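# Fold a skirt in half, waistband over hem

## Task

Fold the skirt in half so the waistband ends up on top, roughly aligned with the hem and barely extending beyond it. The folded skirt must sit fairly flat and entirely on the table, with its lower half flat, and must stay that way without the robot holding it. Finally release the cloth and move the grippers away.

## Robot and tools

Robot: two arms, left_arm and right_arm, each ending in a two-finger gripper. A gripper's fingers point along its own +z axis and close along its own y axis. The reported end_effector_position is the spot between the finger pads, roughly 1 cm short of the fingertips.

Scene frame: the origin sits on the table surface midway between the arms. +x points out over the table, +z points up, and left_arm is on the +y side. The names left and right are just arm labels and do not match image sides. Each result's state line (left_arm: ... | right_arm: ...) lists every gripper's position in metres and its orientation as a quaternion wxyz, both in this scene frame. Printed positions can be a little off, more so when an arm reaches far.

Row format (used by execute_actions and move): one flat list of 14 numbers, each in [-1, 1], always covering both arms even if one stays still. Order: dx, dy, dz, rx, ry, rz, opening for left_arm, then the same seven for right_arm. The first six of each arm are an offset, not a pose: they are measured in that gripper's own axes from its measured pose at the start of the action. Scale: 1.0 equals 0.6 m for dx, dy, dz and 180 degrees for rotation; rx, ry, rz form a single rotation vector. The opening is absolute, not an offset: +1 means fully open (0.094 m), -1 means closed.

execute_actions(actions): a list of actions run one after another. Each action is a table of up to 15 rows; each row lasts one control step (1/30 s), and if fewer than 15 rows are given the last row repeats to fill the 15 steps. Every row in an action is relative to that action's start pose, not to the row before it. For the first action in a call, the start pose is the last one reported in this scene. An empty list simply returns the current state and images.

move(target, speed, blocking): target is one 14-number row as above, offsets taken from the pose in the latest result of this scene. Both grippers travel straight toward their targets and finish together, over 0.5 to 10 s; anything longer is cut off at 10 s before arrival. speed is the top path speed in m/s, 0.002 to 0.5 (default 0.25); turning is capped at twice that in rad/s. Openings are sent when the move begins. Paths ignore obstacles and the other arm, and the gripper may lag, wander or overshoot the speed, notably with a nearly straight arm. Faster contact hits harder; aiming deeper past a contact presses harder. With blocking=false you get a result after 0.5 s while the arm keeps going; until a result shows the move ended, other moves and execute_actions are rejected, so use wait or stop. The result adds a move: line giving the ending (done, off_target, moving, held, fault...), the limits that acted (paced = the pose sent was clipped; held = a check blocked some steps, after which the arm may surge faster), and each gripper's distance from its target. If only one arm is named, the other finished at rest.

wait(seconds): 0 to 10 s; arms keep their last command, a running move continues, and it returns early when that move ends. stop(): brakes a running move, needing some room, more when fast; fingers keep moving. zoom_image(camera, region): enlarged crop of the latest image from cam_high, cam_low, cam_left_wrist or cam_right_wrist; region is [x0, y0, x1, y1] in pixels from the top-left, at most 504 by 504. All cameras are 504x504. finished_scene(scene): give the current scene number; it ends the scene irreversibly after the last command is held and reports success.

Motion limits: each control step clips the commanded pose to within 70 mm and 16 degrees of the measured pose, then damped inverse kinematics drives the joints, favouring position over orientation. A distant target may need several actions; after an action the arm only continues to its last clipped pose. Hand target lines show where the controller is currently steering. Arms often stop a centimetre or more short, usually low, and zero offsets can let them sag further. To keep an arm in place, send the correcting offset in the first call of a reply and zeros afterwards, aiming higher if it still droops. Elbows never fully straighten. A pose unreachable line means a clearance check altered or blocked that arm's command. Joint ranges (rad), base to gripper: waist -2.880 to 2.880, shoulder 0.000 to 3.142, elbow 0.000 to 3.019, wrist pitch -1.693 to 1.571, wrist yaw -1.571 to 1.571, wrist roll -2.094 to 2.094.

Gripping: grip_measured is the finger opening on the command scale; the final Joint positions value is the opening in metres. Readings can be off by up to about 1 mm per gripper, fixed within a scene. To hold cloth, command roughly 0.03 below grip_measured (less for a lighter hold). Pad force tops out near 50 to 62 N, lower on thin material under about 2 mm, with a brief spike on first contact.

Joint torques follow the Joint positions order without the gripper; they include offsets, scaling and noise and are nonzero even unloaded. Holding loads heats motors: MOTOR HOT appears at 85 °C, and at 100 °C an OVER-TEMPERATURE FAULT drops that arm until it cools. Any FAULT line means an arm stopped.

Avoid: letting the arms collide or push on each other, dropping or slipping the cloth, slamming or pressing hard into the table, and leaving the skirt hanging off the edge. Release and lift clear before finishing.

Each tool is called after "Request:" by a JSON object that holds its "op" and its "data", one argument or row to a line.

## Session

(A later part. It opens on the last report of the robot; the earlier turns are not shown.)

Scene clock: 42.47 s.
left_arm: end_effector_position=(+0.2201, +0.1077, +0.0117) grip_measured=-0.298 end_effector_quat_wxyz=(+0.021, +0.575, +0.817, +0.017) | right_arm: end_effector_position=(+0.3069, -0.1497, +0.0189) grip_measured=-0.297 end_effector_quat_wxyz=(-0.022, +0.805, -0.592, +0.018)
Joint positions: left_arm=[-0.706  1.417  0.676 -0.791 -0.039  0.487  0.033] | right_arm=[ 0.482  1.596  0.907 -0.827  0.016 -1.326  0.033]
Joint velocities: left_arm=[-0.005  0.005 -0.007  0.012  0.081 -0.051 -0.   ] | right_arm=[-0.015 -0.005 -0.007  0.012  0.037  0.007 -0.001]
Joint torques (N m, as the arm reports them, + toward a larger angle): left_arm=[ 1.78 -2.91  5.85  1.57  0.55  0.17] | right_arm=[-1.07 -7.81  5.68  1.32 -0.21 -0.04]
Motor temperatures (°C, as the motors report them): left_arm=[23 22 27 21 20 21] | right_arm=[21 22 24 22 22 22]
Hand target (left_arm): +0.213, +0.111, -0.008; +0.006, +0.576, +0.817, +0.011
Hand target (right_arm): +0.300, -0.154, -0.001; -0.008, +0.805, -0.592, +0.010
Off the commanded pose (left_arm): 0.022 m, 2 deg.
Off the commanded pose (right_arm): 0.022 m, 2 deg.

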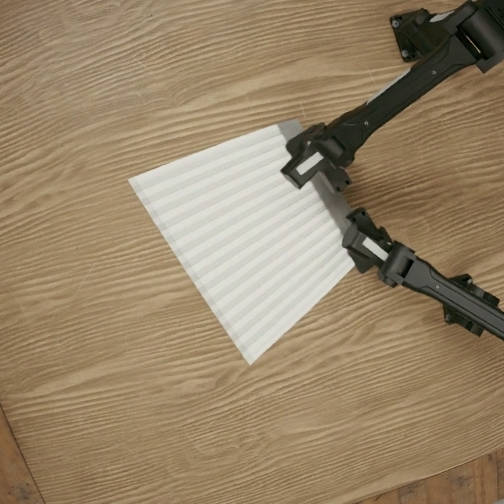

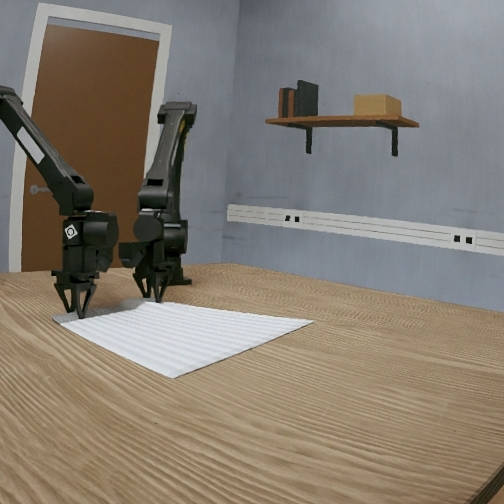

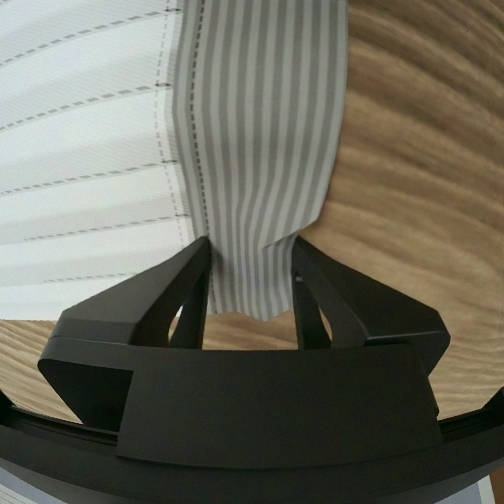

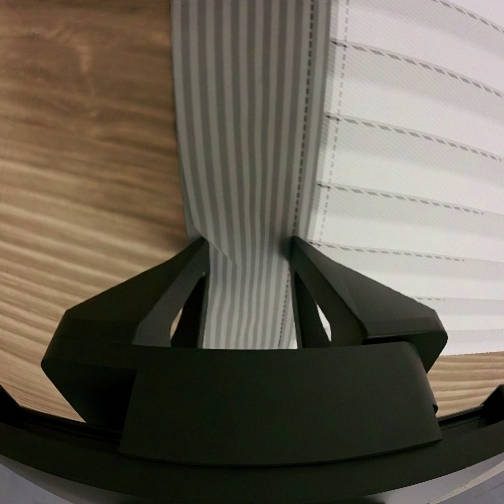

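Buckling nicely.

Request:
{"op": "execute_actions", "data": {
  "actions": [
    [[0,0,0.035,0.01,0,0,-0.7,0,0,0.035,-0.01,0,0,-0.7]],
    [[0,0,0.03,0.01,0,0,-1,0,0,0.03,-0.01,0,0,-1]]
  ]
}}

Request:
{"op": "move", "data": {
  "target": [-0.01,0.1,-0.17,0,0,0,-1,0,-0.1,-0.17,0,0,0,-1],
  "speed": 0.12
}}

Scene clock: 45.50 s.
left_arm: end_effector_position=(+0.2260, +0.1055, +0.0118) grip_measured=-0.966 end_effector_quat_wxyz=(+0.032, +0.573, +0.819, +0.005) | right_arm: end_effector_position=(+0.3125, -0.1465, +0.0190) grip_measured=-0.974 end_effector_quat_wxyz=(-0.031, +0.805, -0.592, +0.021)
Joint positions: left_arm=[-0.687  1.418  0.676 -0.767 -0.016  0.498  0.002] | right_arm=[ 0.482  1.601  0.912 -0.808  0.016 -1.326  0.001]
Joint velocities: left_arm=[-0.024 -0.015  0.002 -0.007 -0.051 -0.022 -0.001] | right_arm=[-0.005 -0.024 -0.007  0.002  0.037 -0.051  0.001]
Joint torques (N m, as the arm reports them, + toward a larger angle): left_arm=[ 2.31 -2.79  7.1   1.6   0.59  0.27] | right_arm=[-1.23 -7.49  7.47  0.54 -0.35  0.02]
Motor temperatures (°C, as the motors report them): left_arm=[23 22 26 21 21 21] | right_arm=[21 22 24 22 22 22]
Hand target (left_arm): +0.225, +0.107, -0.005; +0.021, +0.574, +0.819, -0.002
Hand target (right_arm): +0.310, -0.148, +0.001; -0.015, +0.805, -0.593, +0.010
Off the commanded pose (left_arm): 0.018 m, 1 deg.
Off the commanded pose (right_arm): 0.018 m, 2 deg.

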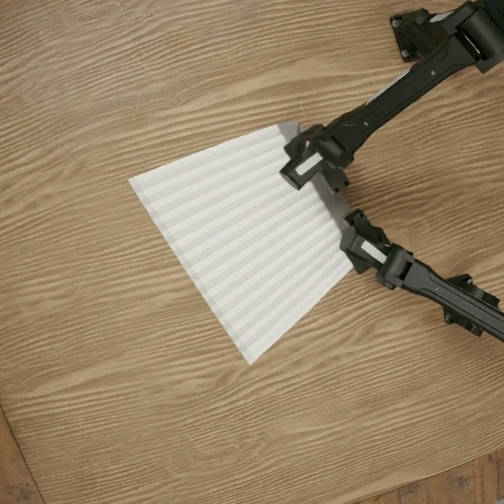

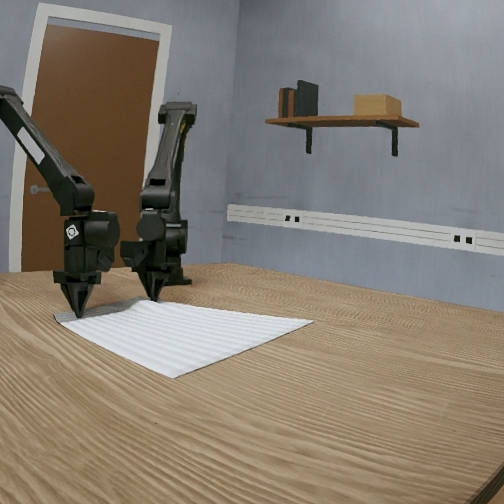

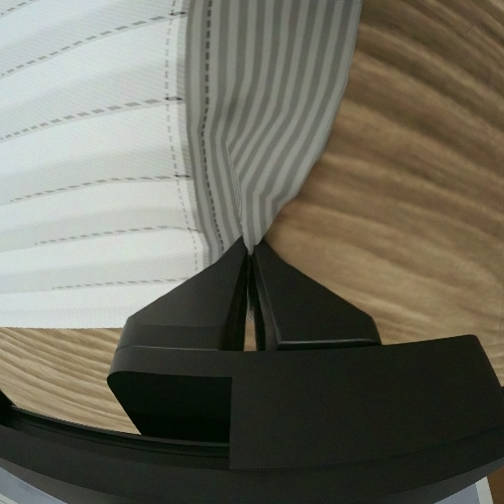

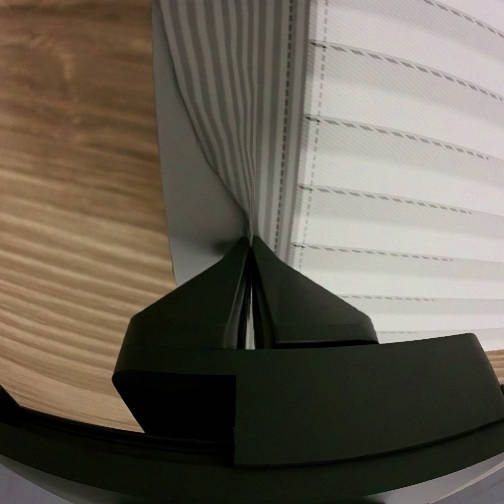

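Scene clock: 46.87 s.
left_arm: end_effector_position=(+0.2597, +0.1291, +0.0916) grip_measured=-0.966 end_effector_quat_wxyz=(+0.006, +0.575, +0.818, +0.004) | right_arm: end_effector_position=(+0.3393, -0.1338, +0.1005) grip_measured=-0.974 end_effector_quat_wxyz=(-0.006, +0.806, -0.592, +0.008)
Joint positions: left_arm=[-0.566  1.334  0.852 -1.077 -0.009  0.625  0.002] | right_arm=[ 0.473  1.58   1.141 -1.114  0.01  -1.337  0.001]
Joint velocities: left_arm=[-0.005 -0.005 -0.012  0.007 -0.007  0.007  0.   ] | right_arm=[-0.005  0.005 -0.012 -0.002  0.022 -0.007 -0.   ]
Joint torques (N m, as the arm reports them, + toward a larger angle): left_arm=[ 2.89 -7.82 13.71 -0.44 -0.01  0.25] | right_arm=[ -2.27 -14.04  12.34  -0.45   0.06  -0.11]
Motor temperatures (°C, as the motors report them): left_arm=[23 22 27 21 21 21] | right_arm=[21 22 24 22 22 22]
Hand target (left_arm): +0.277, +0.124, +0.117; +0.032, +0.572, +0.819, +0.005
Hand target (right_arm): +0.360, -0.131, +0.126; -0.031, +0.805, -0.592, +0.022
Off the commanded pose (left_arm): 0.032 m, 3 deg.
Off the commanded pose (right_arm): 0.034 m, 3 deg.
move: off_target (left_arm, right_arm)

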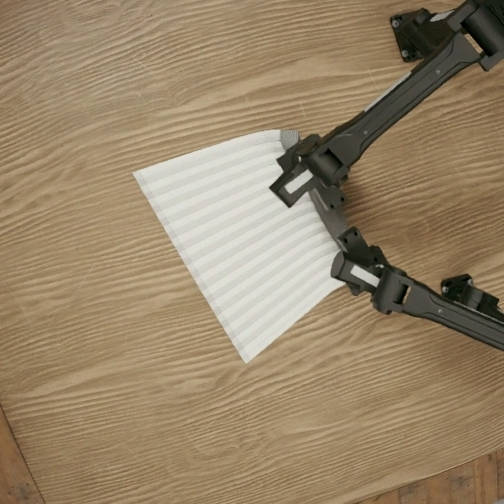

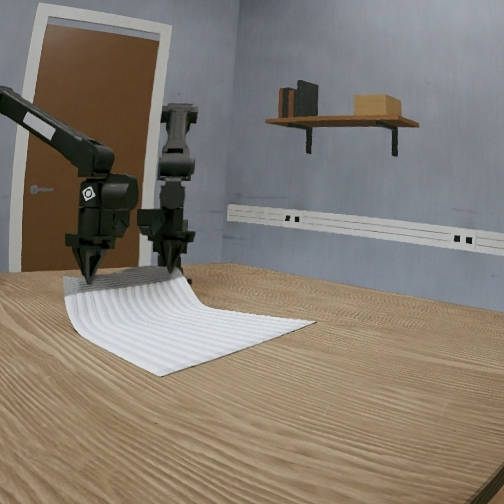

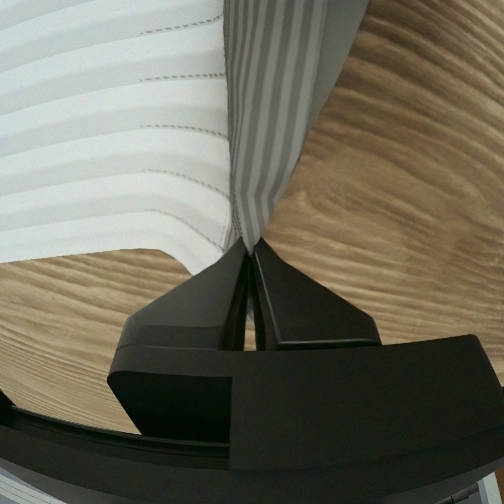

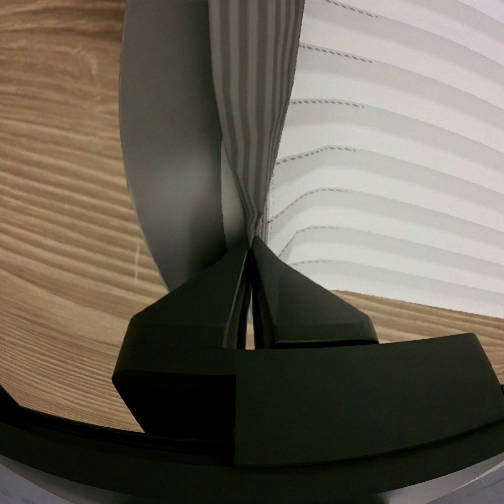

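Request:
{"op": "move", "data": {
  "target": [-0.01,0.24,-0.11,0,0,0,-1,0,-0.24,-0.11,0,0,0,-1],
  "speed": 0.15
}}

Request:
{"op": "move", "data": {
  "target": [-0.012,0.22,0.05,0.13,0,0,-1,0,-0.22,0.05,-0.13,0,0,-1],
  "speed": 0.15
}}

Scene clock: 50.70 s.
left_arm: end_effector_position=(+0.3762, +0.1739, +0.1467) grip_measured=-0.966 end_effector_quat_wxyz=(-0.004, +0.575, +0.818, +0.001) | right_arm: end_effector_position=(+0.4530, -0.0922, +0.1523) grip_measured=-0.974 end_effector_quat_wxyz=(+0.011, +0.805, -0.593, -0.001)
Joint positions: left_arm=[-0.319  1.502  1.181 -1.258 -0.004  0.871  0.002] | right_arm=[ 0.432  1.857  1.656 -1.39   0.007 -1.374  0.001]
Joint velocities: left_arm=[-0.005 -0.024  0.002 -0.017 -0.095 -0.051 -0.001] | right_arm=[ 0.005 -0.015 -0.012  0.002 -0.051  0.037  0.001]
Joint torques (N m, as the arm reports them, + toward a larger angle): left_arm=[ 2.52 -7.64 14.97 -0.44 -0.05  0.26] | right_arm=[ -2.25 -16.19  13.43  -0.38  -0.07  -0.07]
Motor temperatures (°C, as the motors report them): left_arm=[23 22 28 21 21 21] | right_arm=[21 22 25 22 22 22]
Hand target (left_arm): +0.395, +0.173, +0.161; +0.007, +0.575, +0.818, +0.004
Hand target (right_arm): +0.472, -0.090, +0.170; -0.007, +0.806, -0.592, +0.009
Off the commanded pose (left_arm): 0.024 m, 1 deg.
Off the commanded pose (right_arm): 0.028 m, 2 deg.
move: off_target (left_arm, right_arm)

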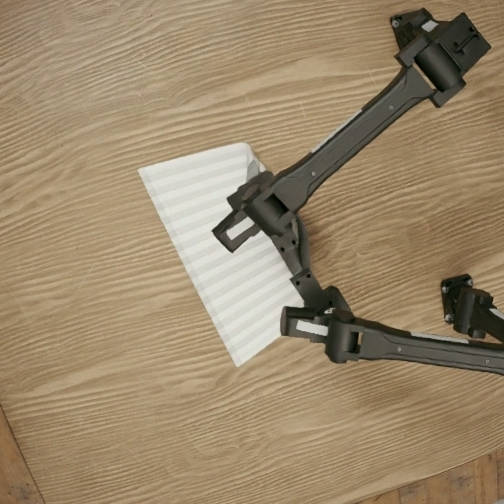

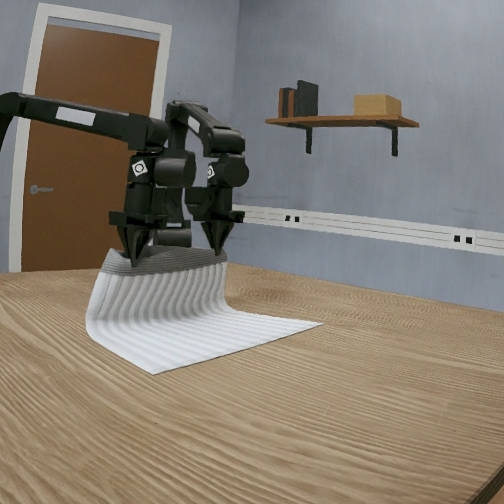

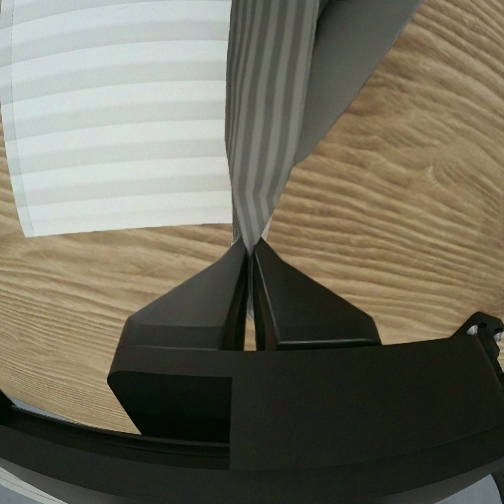

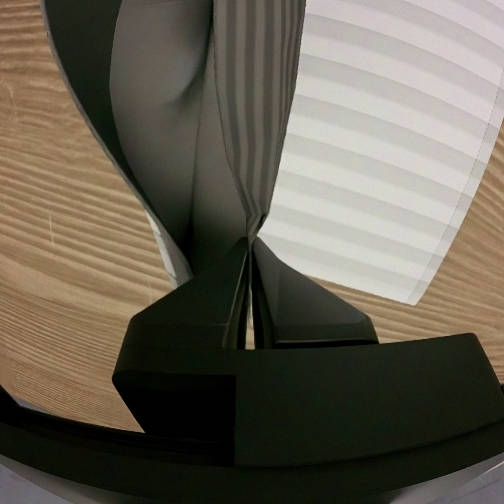

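Scene clock: 52.50 s.
left_arm: end_effector_position=(+0.4845, +0.2093, +0.1058) grip_measured=-0.966 end_effector_quat_wxyz=(-0.135, +0.559, +0.801, -0.169) | right_arm: end_effector_position=(+0.5597, -0.0553, +0.1021) grip_measured=-0.974 end_effector_quat_wxyz=(+0.061, +0.797, -0.598, -0.057)
Joint positions: left_arm=[-0.121  2.018  1.718 -1.67   0.181  1.1    0.002] | right_arm=[ 0.391  2.332  2.298 -1.697 -0.047 -1.401  0.001]
Joint velocities: left_arm=[-0.005 -0.005 -0.012  0.007  0.051  0.022 -0.003] | right_arm=[-0.015 -0.015 -0.002  0.012 -0.007 -0.037 -0.   ]
Joint torques (N m, as the arm reports them, + toward a larger angle): left_arm=[  2.69 -13.74  14.52  -1.12   0.23   0.31] | right_arm=[ -1.77 -22.68  13.97  -0.52  -0.2   -0.1 ]
Motor temperatures (°C, as the motors report them): left_arm=[23 22 28 21 21 21] | right_arm=[21 22 25 22 22 22]
Hand target (left_arm): +0.502, +0.212, +0.118; -0.119, +0.562, +0.802, -0.165
Hand target (right_arm): +0.575, -0.054, +0.119; +0.038, +0.800, -0.597, -0.048
Off the commanded pose (left_arm): 0.021 m, 2 deg.
Off the commanded pose (right_arm): 0.026 m, 15 deg.
joint sent to its limit (right arm) — the command would take joint 4 (wrist pitch) past its lower limit, so that joint was sent only as far as its limit.
move: off_target (left_arm, right_arm)

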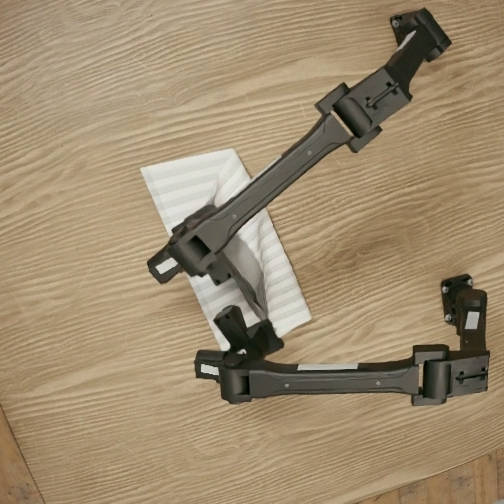

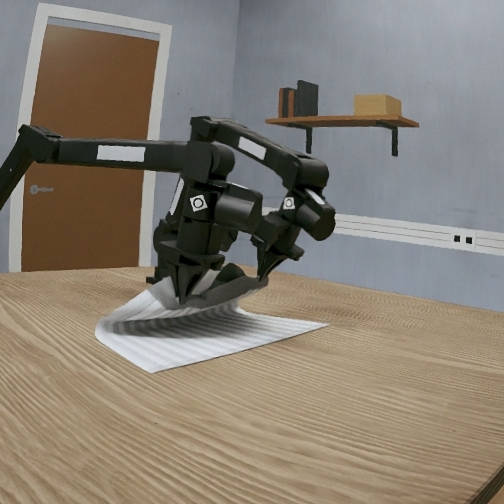

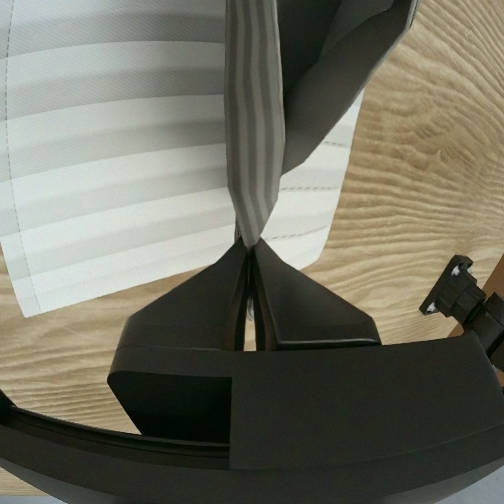

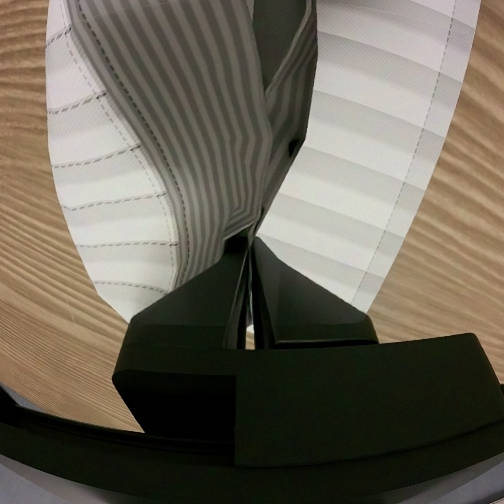

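Request:
{"op": "move", "data": {
  "target": [-0.04,0.12,0.03,0,0,0,-1,0.065,-0.07,0.04,0,0,0,-1],
  "speed": 0.1
}}

Scene clock: 55.53 s.
left_arm: end_effector_position=(+0.5299, +0.2022, +0.0536) grip_measured=-0.966 end_effector_quat_wxyz=(-0.145, +0.558, +0.799, -0.173) | right_arm: end_effector_position=(+0.5865, -0.0740, +0.0574) grip_measured=-0.974 end_effector_quat_wxyz=(+0.071, +0.796, -0.597, -0.065)
Joint positions: left_arm=[-0.121  2.202  1.881 -1.67   0.181  1.102  0.002] | right_arm=[ 0.35   2.443  2.381 -1.697 -0.043 -1.443  0.001]
Joint velocities: left_arm=[ 0.005 -0.015  0.007  0.007  0.022  0.007  0.   ] | right_arm=[-0.015 -0.005 -0.007 -0.037  0.007 -0.007 -0.001]
Joint torques (N m, as the arm reports them, + toward a larger angle): left_arm=[  2.56 -15.06  14.09  -1.07  -0.13   0.3 ] | right_arm=[ -2.97 -23.28  13.8   -0.68   0.02  -0.15]
Motor temperatures (°C, as the motors report them): left_arm=[23 23 28 21 21 21] | right_arm=[21 23 26 22 22 22]
Hand target (left_arm): +0.546, +0.208, +0.059; -0.135, +0.559, +0.801, -0.168
Hand target (right_arm): +0.605, -0.082, +0.071; +0.053, +0.797, -0.599, -0.052
Off the commanded pose (left_arm): 0.018 m, 1 deg.
Off the commanded pose (right_arm): 0.025 m, 1 deg.
joint sent to its limit (right arm) — the command would take joint 4 (wrist pitch) past its lower limit, so that joint was sent only as far as its limit.
move: off_target (left_arm, right_arm)

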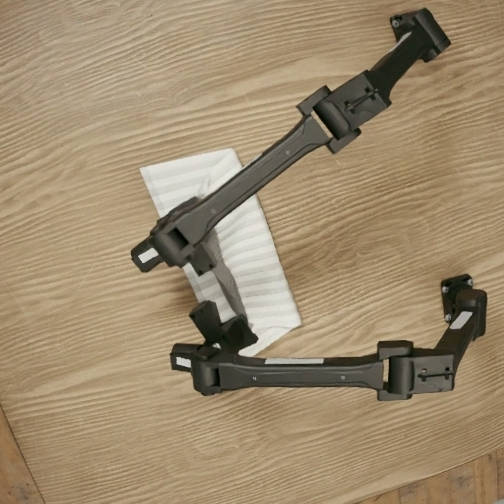

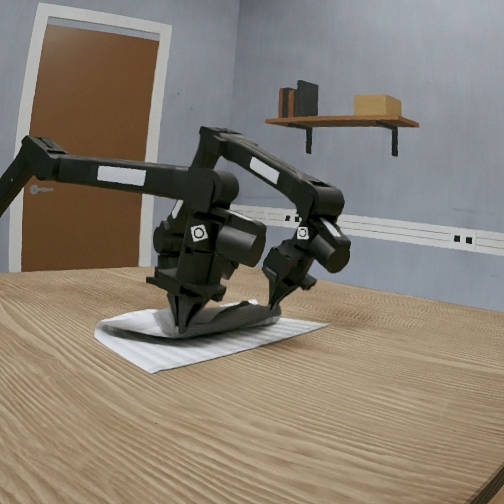

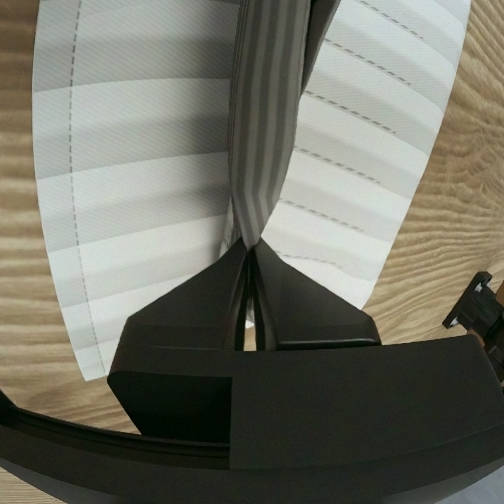

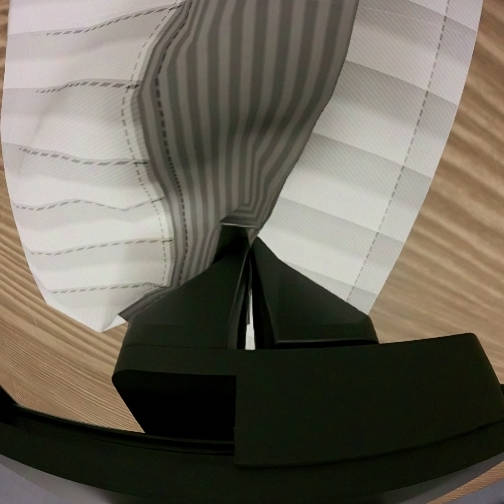

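Request:
{"op": "move", "data": {
  "target": [-0.03,0.075,-0.035,0,0,0,-1,0.055,-0.095,-0.03,0,0,0,-1],
  "speed": 0.1
}}

Scene clock: 58.43 s.
left_arm: end_effector_position=(+0.5682, +0.1962, +0.0500) grip_measured=-0.966 end_effector_quat_wxyz=(-0.122, +0.562, +0.802, -0.162) | right_arm: end_effector_position=(+0.6334, -0.0802, +0.0522) grip_measured=-0.974 end_effector_quat_wxyz=(+0.032, +0.798, -0.600, -0.043)
Joint positions: left_arm=[-0.121  2.281  2.025 -1.683  0.181  1.102  0.002] | right_arm=[ 0.317  2.549  2.579 -1.699 -0.041 -1.472  0.001]
Joint velocities: left_arm=[ 0.005 -0.005  0.002 -0.002 -0.022  0.022  0.   ] | right_arm=[-0.005 -0.005  0.002 -0.012 -0.022  0.007 -0.001]
Joint torques (N m, as the arm reports them, + toward a larger angle): left_arm=[  2.51 -15.87  14.25  -1.06  -0.01   0.2 ] | right_arm=[ -2.42 -23.55  14.12  -0.25   0.08  -0.18]
Motor temperatures (°C, as the motors report them): left_arm=[23 23 29 21 21 21] | right_arm=[21 23 27 22 22 22]
Hand target (left_arm): +0.582, +0.202, +0.052; -0.116, +0.559, +0.806, -0.159
Hand target (right_arm): +0.650, -0.089, +0.064; +0.015, +0.799, -0.601, -0.030
Off the commanded pose (left_arm): 0.016 m, 3 deg.
Off the commanded pose (right_arm): 0.024 m, 5 deg.
joint sent to its limit (left arm) — the command would take joint 4 (wrist pitch) past its lower limit, so that joint was sent only as far as its limit.
joint sent to its limit (right arm) — the command would take joint 4 (wrist pitch) past its lower limit, so that joint was sent only as far as its limit.
move: off_target (left_arm, right_arm)

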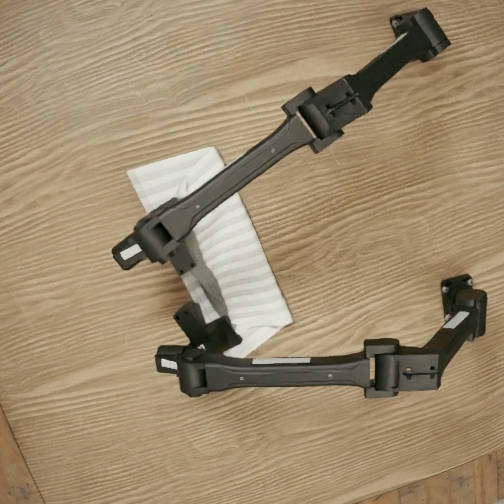

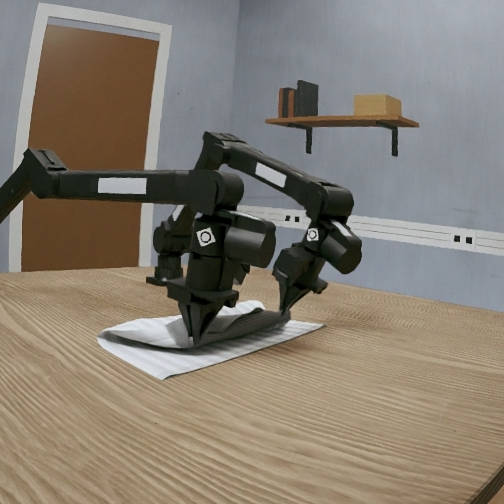

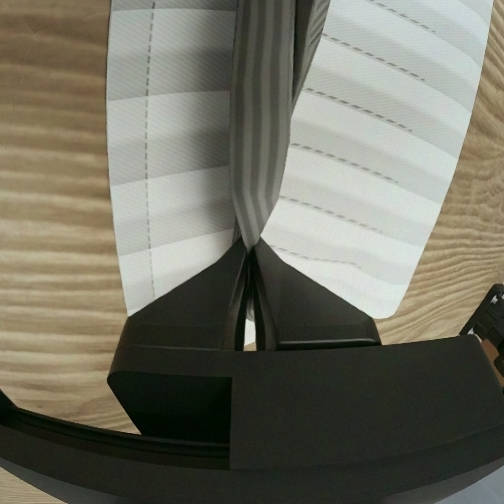

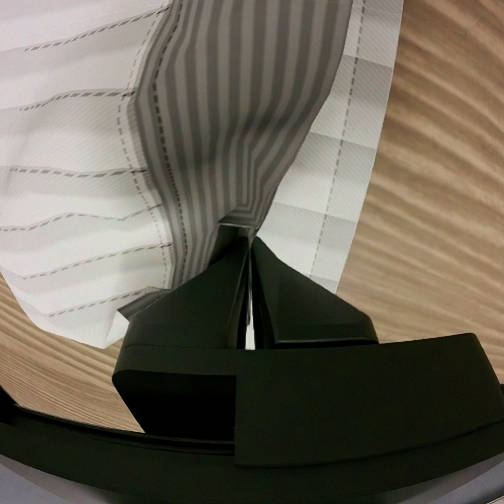

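Release while moving forward.

Request:
{"op": "move", "data": {
  "target": [0,0.06,-0.04,0,0,0,-0.4,0,-0.06,-0.04,0,0,0,-0.4],
  "speed": 0.1
}}

Request:
{"op": "move", "data": {
  "target": [0,0.03,-0.15,-0.1,0,0,-0.4,0,-0.05,-0.15,0.08,0,0,-0.4]
}}

Request:
{"op": "move", "data": {
  "target": [0.4,-0.2,-0.1,0,0,0,0.3,0.35,0.3,-0.1,0,0,0,0.3],
  "speed": 0.35
}}

Scene clock: 62.30 s.
left_arm: end_effector_position=(+0.5926, +0.2046, +0.0552) grip_measured=-0.402 end_effector_quat_wxyz=(-0.100, +0.562, +0.807, -0.152) | right_arm: end_effector_position=(+0.6568, -0.0707, +0.0611) grip_measured=-0.402 end_effector_quat_wxyz=(-0.002, +0.800, -0.600, -0.023)
Joint positions: left_arm=[-0.102  2.311  2.105 -1.685  0.177  1.108  0.028] | right_arm=[ 0.317  2.605  2.713 -1.699 -0.042 -1.473  0.028]
Joint velocities: left_arm=[-0.005 -0.015 -0.017 -0.007  0.037 -0.007 -0.001] | right_arm=[ 0.005  0.005 -0.002 -0.012  0.022 -0.037 -0.   ]
Joint torques (N m, as the arm reports them, + toward a larger angle): left_arm=[  2.49 -15.95  14.83  -0.95  -0.07   0.3 ] | right_arm=[ -1.62 -23.9   13.83  -0.24  -0.16   0.02]
Motor temperatures (°C, as the motors report them): left_arm=[23 24 29 21 21 21] | right_arm=[21 24 27 22 22 22]
Hand target (left_arm): +0.607, +0.211, +0.058; -0.092, +0.563, +0.808, -0.147
Hand target (right_arm): +0.668, -0.071, +0.072; -0.019, +0.799, -0.601, -0.012
Off the commanded pose (left_arm): 0.017 m, 3 deg.
Off the commanded pose (right_arm): 0.018 m, 5 deg.
joint sent to its limit (left arm) — the command would take joint 4 (wrist pitch) past its lower limit, so that joint was sent only as far as its limit.
joint sent to its limit (right arm) — the command would take joint 4 (wrist pitch) past its lower limit, so that joint was sent only as far as its limit.
move: off_target (left_arm, right_arm)

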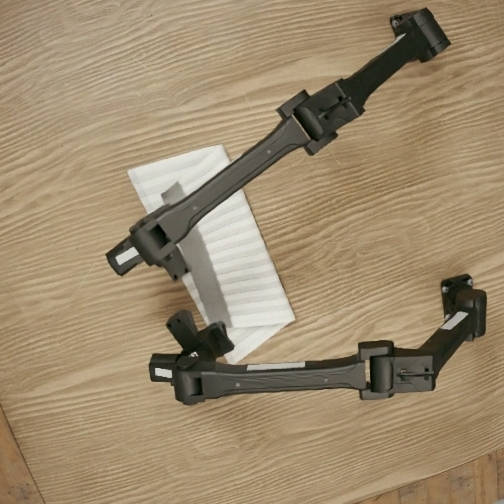

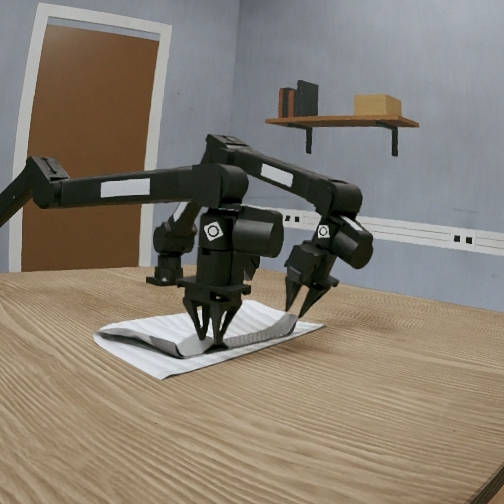

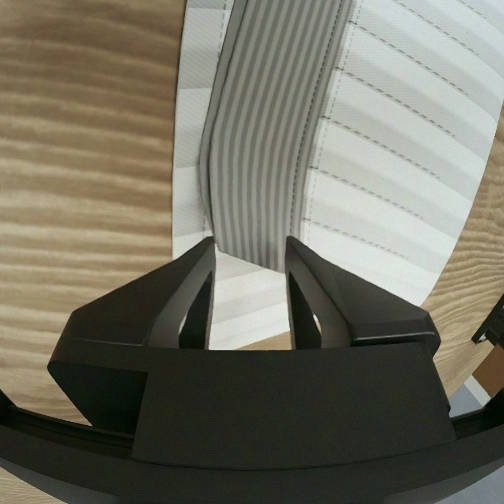

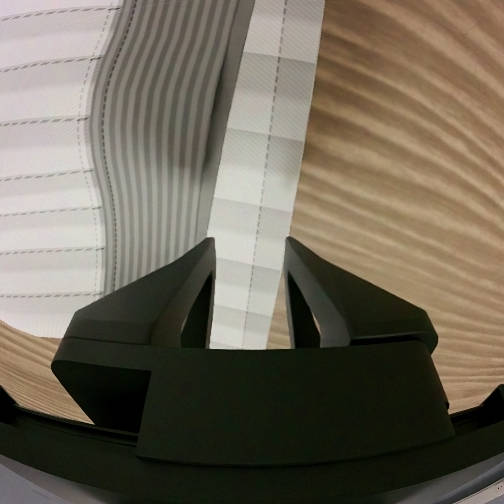

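Scene clock: 63.40 s.
left_arm: end_effector_position=(+0.6285, +0.2240, +0.1133) grip_measured=-0.402 end_effector_quat_wxyz=(-0.034, +0.573, +0.818, -0.038) | right_arm: end_effector_position=(+0.6835, -0.0635, +0.1447) grip_measured=-0.402 end_effector_quat_wxyz=(-0.095, +0.797, -0.595, +0.044)
Joint positions: left_arm=[-0.102  2.204  2.105 -1.567  0.036  1.087  0.028] | right_arm=[ 0.317  2.451  2.625 -1.536 -0.023 -1.473  0.028]
Joint velocities: left_arm=[ 0.005 -0.005  0.007 -0.012  0.066  0.022 -0.   ] | right_arm=[-0.005 -0.015  0.007 -0.037 -0.007 -0.037 -0.001]
Joint torques (N m, as the arm reports them, + toward a larger angle): left_arm=[  1.53 -18.9   11.5    0.58  -0.19   0.08] | right_arm=[ -1.41 -25.     9.82   0.79  -0.08   0.06]
Motor temperatures (°C, as the motors report them): left_arm=[23 24 29 21 20 21] | right_arm=[21 24 27 22 22 22]
Hand target (left_arm): +0.637, +0.222, +0.133; -0.011, +0.571, +0.821, -0.023
Hand target (right_arm): +0.688, -0.064, +0.150; -0.103, +0.794, -0.597, +0.051
Off the commanded pose (left_arm): 0.022 m, 3 deg.
Off the commanded pose (right_arm): 0.008 m, 1 deg.
move: off_target (left_arm)

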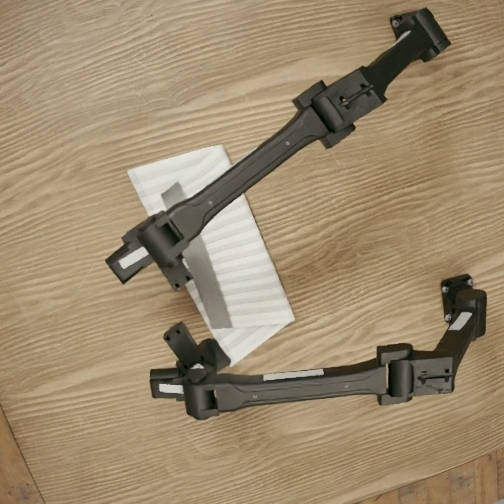

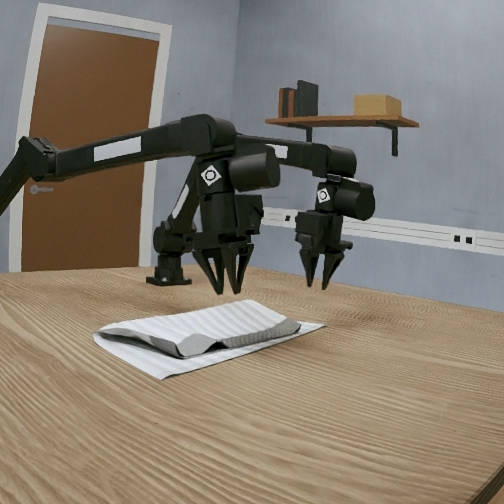

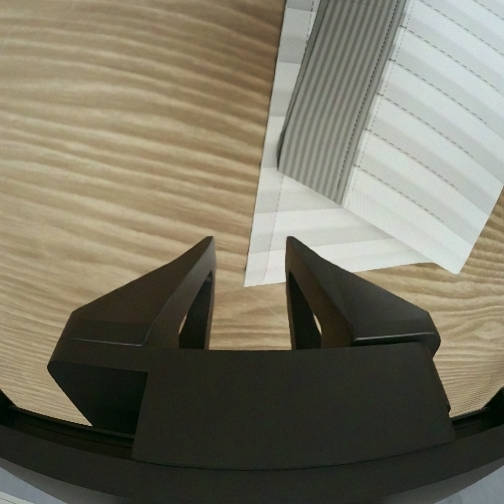

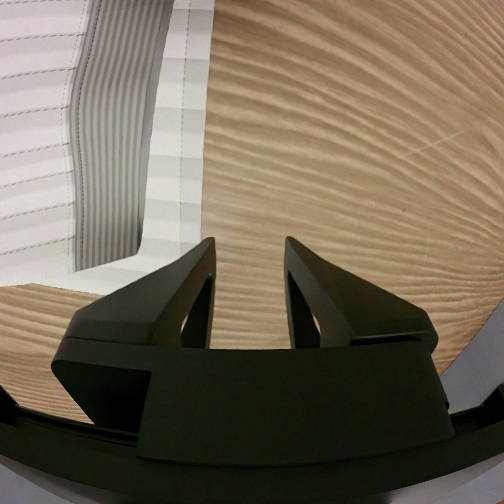

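Scene clock: 64.83 s.
left_arm: end_effector_position=(+0.4437, +0.4115, +0.1837) grip_measured=+0.298 end_effector_quat_wxyz=(-0.032, +0.567, +0.822, -0.038) | right_arm: end_effector_position=(+0.5691, -0.3278, +0.1559) grip_measured=+0.298 end_effector_quat_wxyz=(-0.088, +0.789, -0.607, +0.039)
Joint positions: left_arm=[ 0.232  1.662  1.469 -1.478  0.008  1.404  0.061] | right_arm=[-0.037  1.863  1.663 -1.198 -0.086 -1.794  0.061]
Joint velocities: left_arm=[-0.005  0.015 -0.007  0.012 -0.081  0.066 -0.   ] | right_arm=[-0.005  0.015  0.007 -0.002 -0.051 -0.066  0.001]
Joint torques (N m, as the arm reports them, + toward a larger angle): left_arm=[  1.24 -11.82   9.42  -0.28  -0.09   0.28] | right_arm=[ -0.28 -18.58   8.4    0.86  -0.25  -0.11]
Motor temperatures (°C, as the motors report them): left_arm=[23 24 29 21 20 21] | right_arm=[21 24 27 22 22 22]
Hand target (left_arm): +0.440, +0.409, +0.187; -0.033, +0.573, +0.818, -0.038
Hand target (right_arm): +0.569, -0.321, +0.161; -0.094, +0.796, -0.596, +0.046
Off the commanded pose (left_arm): 0.006 m, 1 deg.
Off the commanded pose (right_arm): 0.010 m, 2 deg.
move: done; limits=paced

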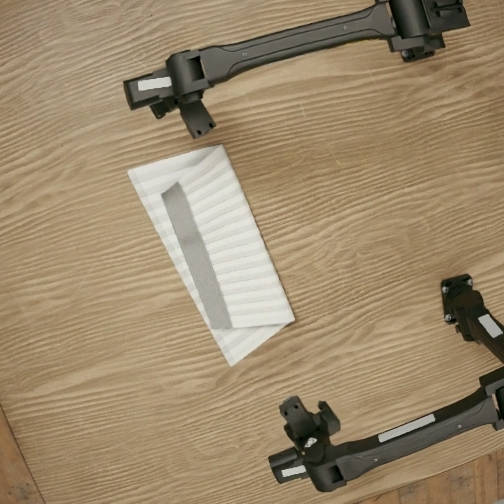

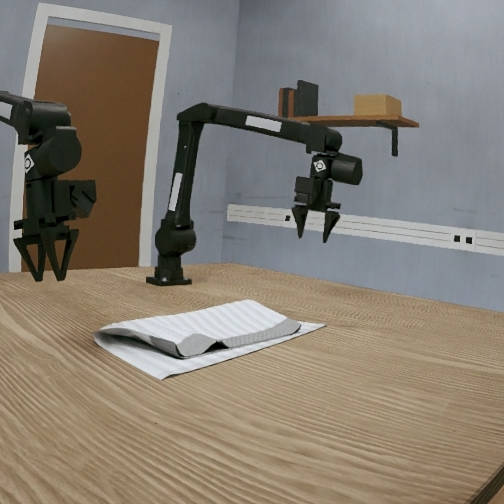

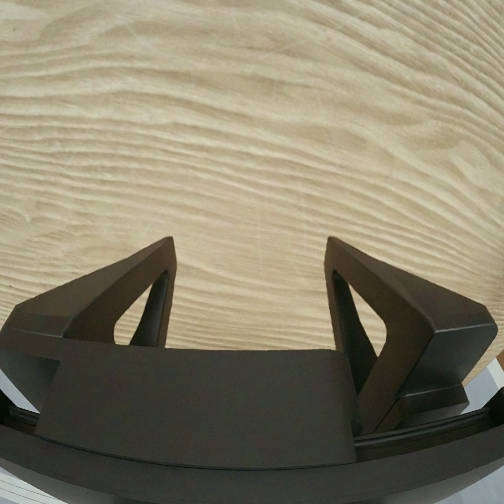

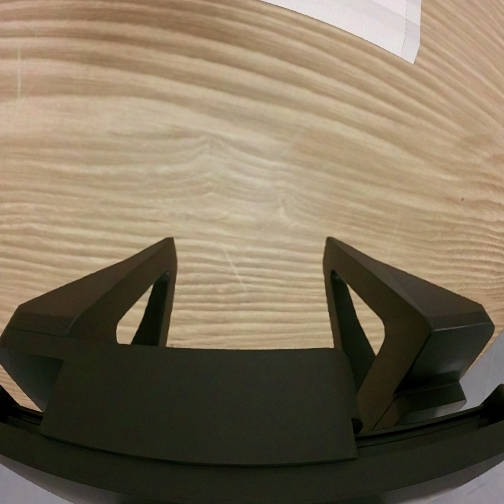

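Request:
{"op": "move", "data": {
  "target": [-0.41,0.12,0.187,-0.03,0,0,0.3,-0.36,-0.185,0.16,-0.05,0.014,0,0.3],
  "speed": 0.3
}}

Scene clock: 69.80 s.
left_arm: end_effector_position=(+0.5622, +0.2080, +0.0501) grip_measured=+0.298 end_effector_quat_wxyz=(-0.030, +0.573, +0.819, -0.012) | right_arm: end_effector_position=(+0.6123, -0.0840, +0.0688) grip_measured=+0.298 end_effector_quat_wxyz=(+0.008, +0.798, -0.602, -0.005)
Joint positions: left_arm=[-0.156  2.047  1.67  -1.259 -0.003  1.03   0.061] | right_arm=[ 0.333  2.346  2.244 -1.488 -0.    -1.451  0.061]
Joint velocities: left_arm=[-0.005 -0.005 -0.002 -0.002 -0.007  0.007 -0.001] | right_arm=[-0.005 -0.005 -0.007 -0.007  0.007 -0.037 -0.001]
Joint torques (N m, as the arm reports them, + toward a larger angle): left_arm=[  1.75 -14.35  14.86   0.34  -0.21   0.07] | right_arm=[ -2.05 -23.    13.87  -0.17  -0.04   0.08]
Motor temperatures (°C, as the motors report them): left_arm=[23 24 29 21 20 21] | right_arm=[21 24 27 22 22 22]
Hand target (left_arm): +0.587, +0.206, +0.063; -0.006, +0.568, +0.823, +0.001
Hand target (right_arm): +0.629, -0.083, +0.090; -0.013, +0.792, -0.611, +0.009
Off the commanded pose (left_arm): 0.028 m, 3 deg.
Off the commanded pose (right_arm): 0.032 m, 3 deg.
move: off_target (left_arm, right_arm)

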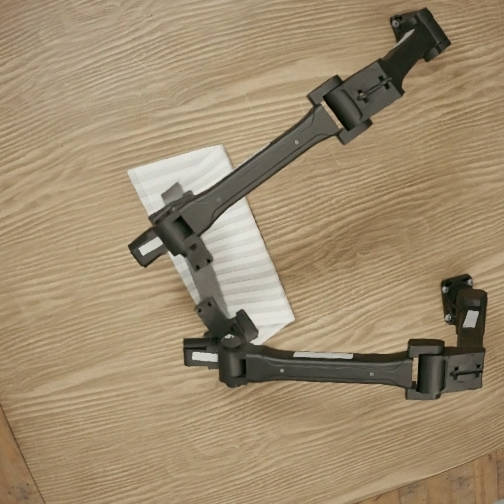

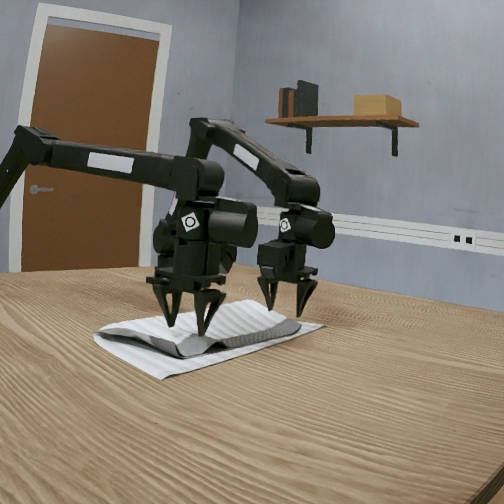

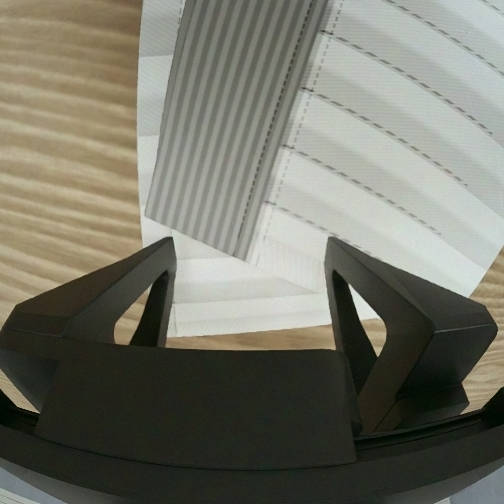

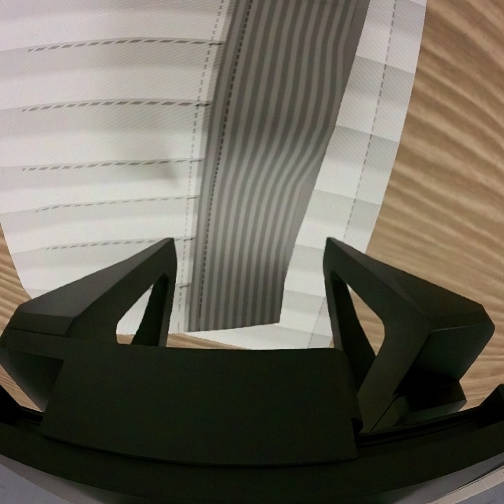

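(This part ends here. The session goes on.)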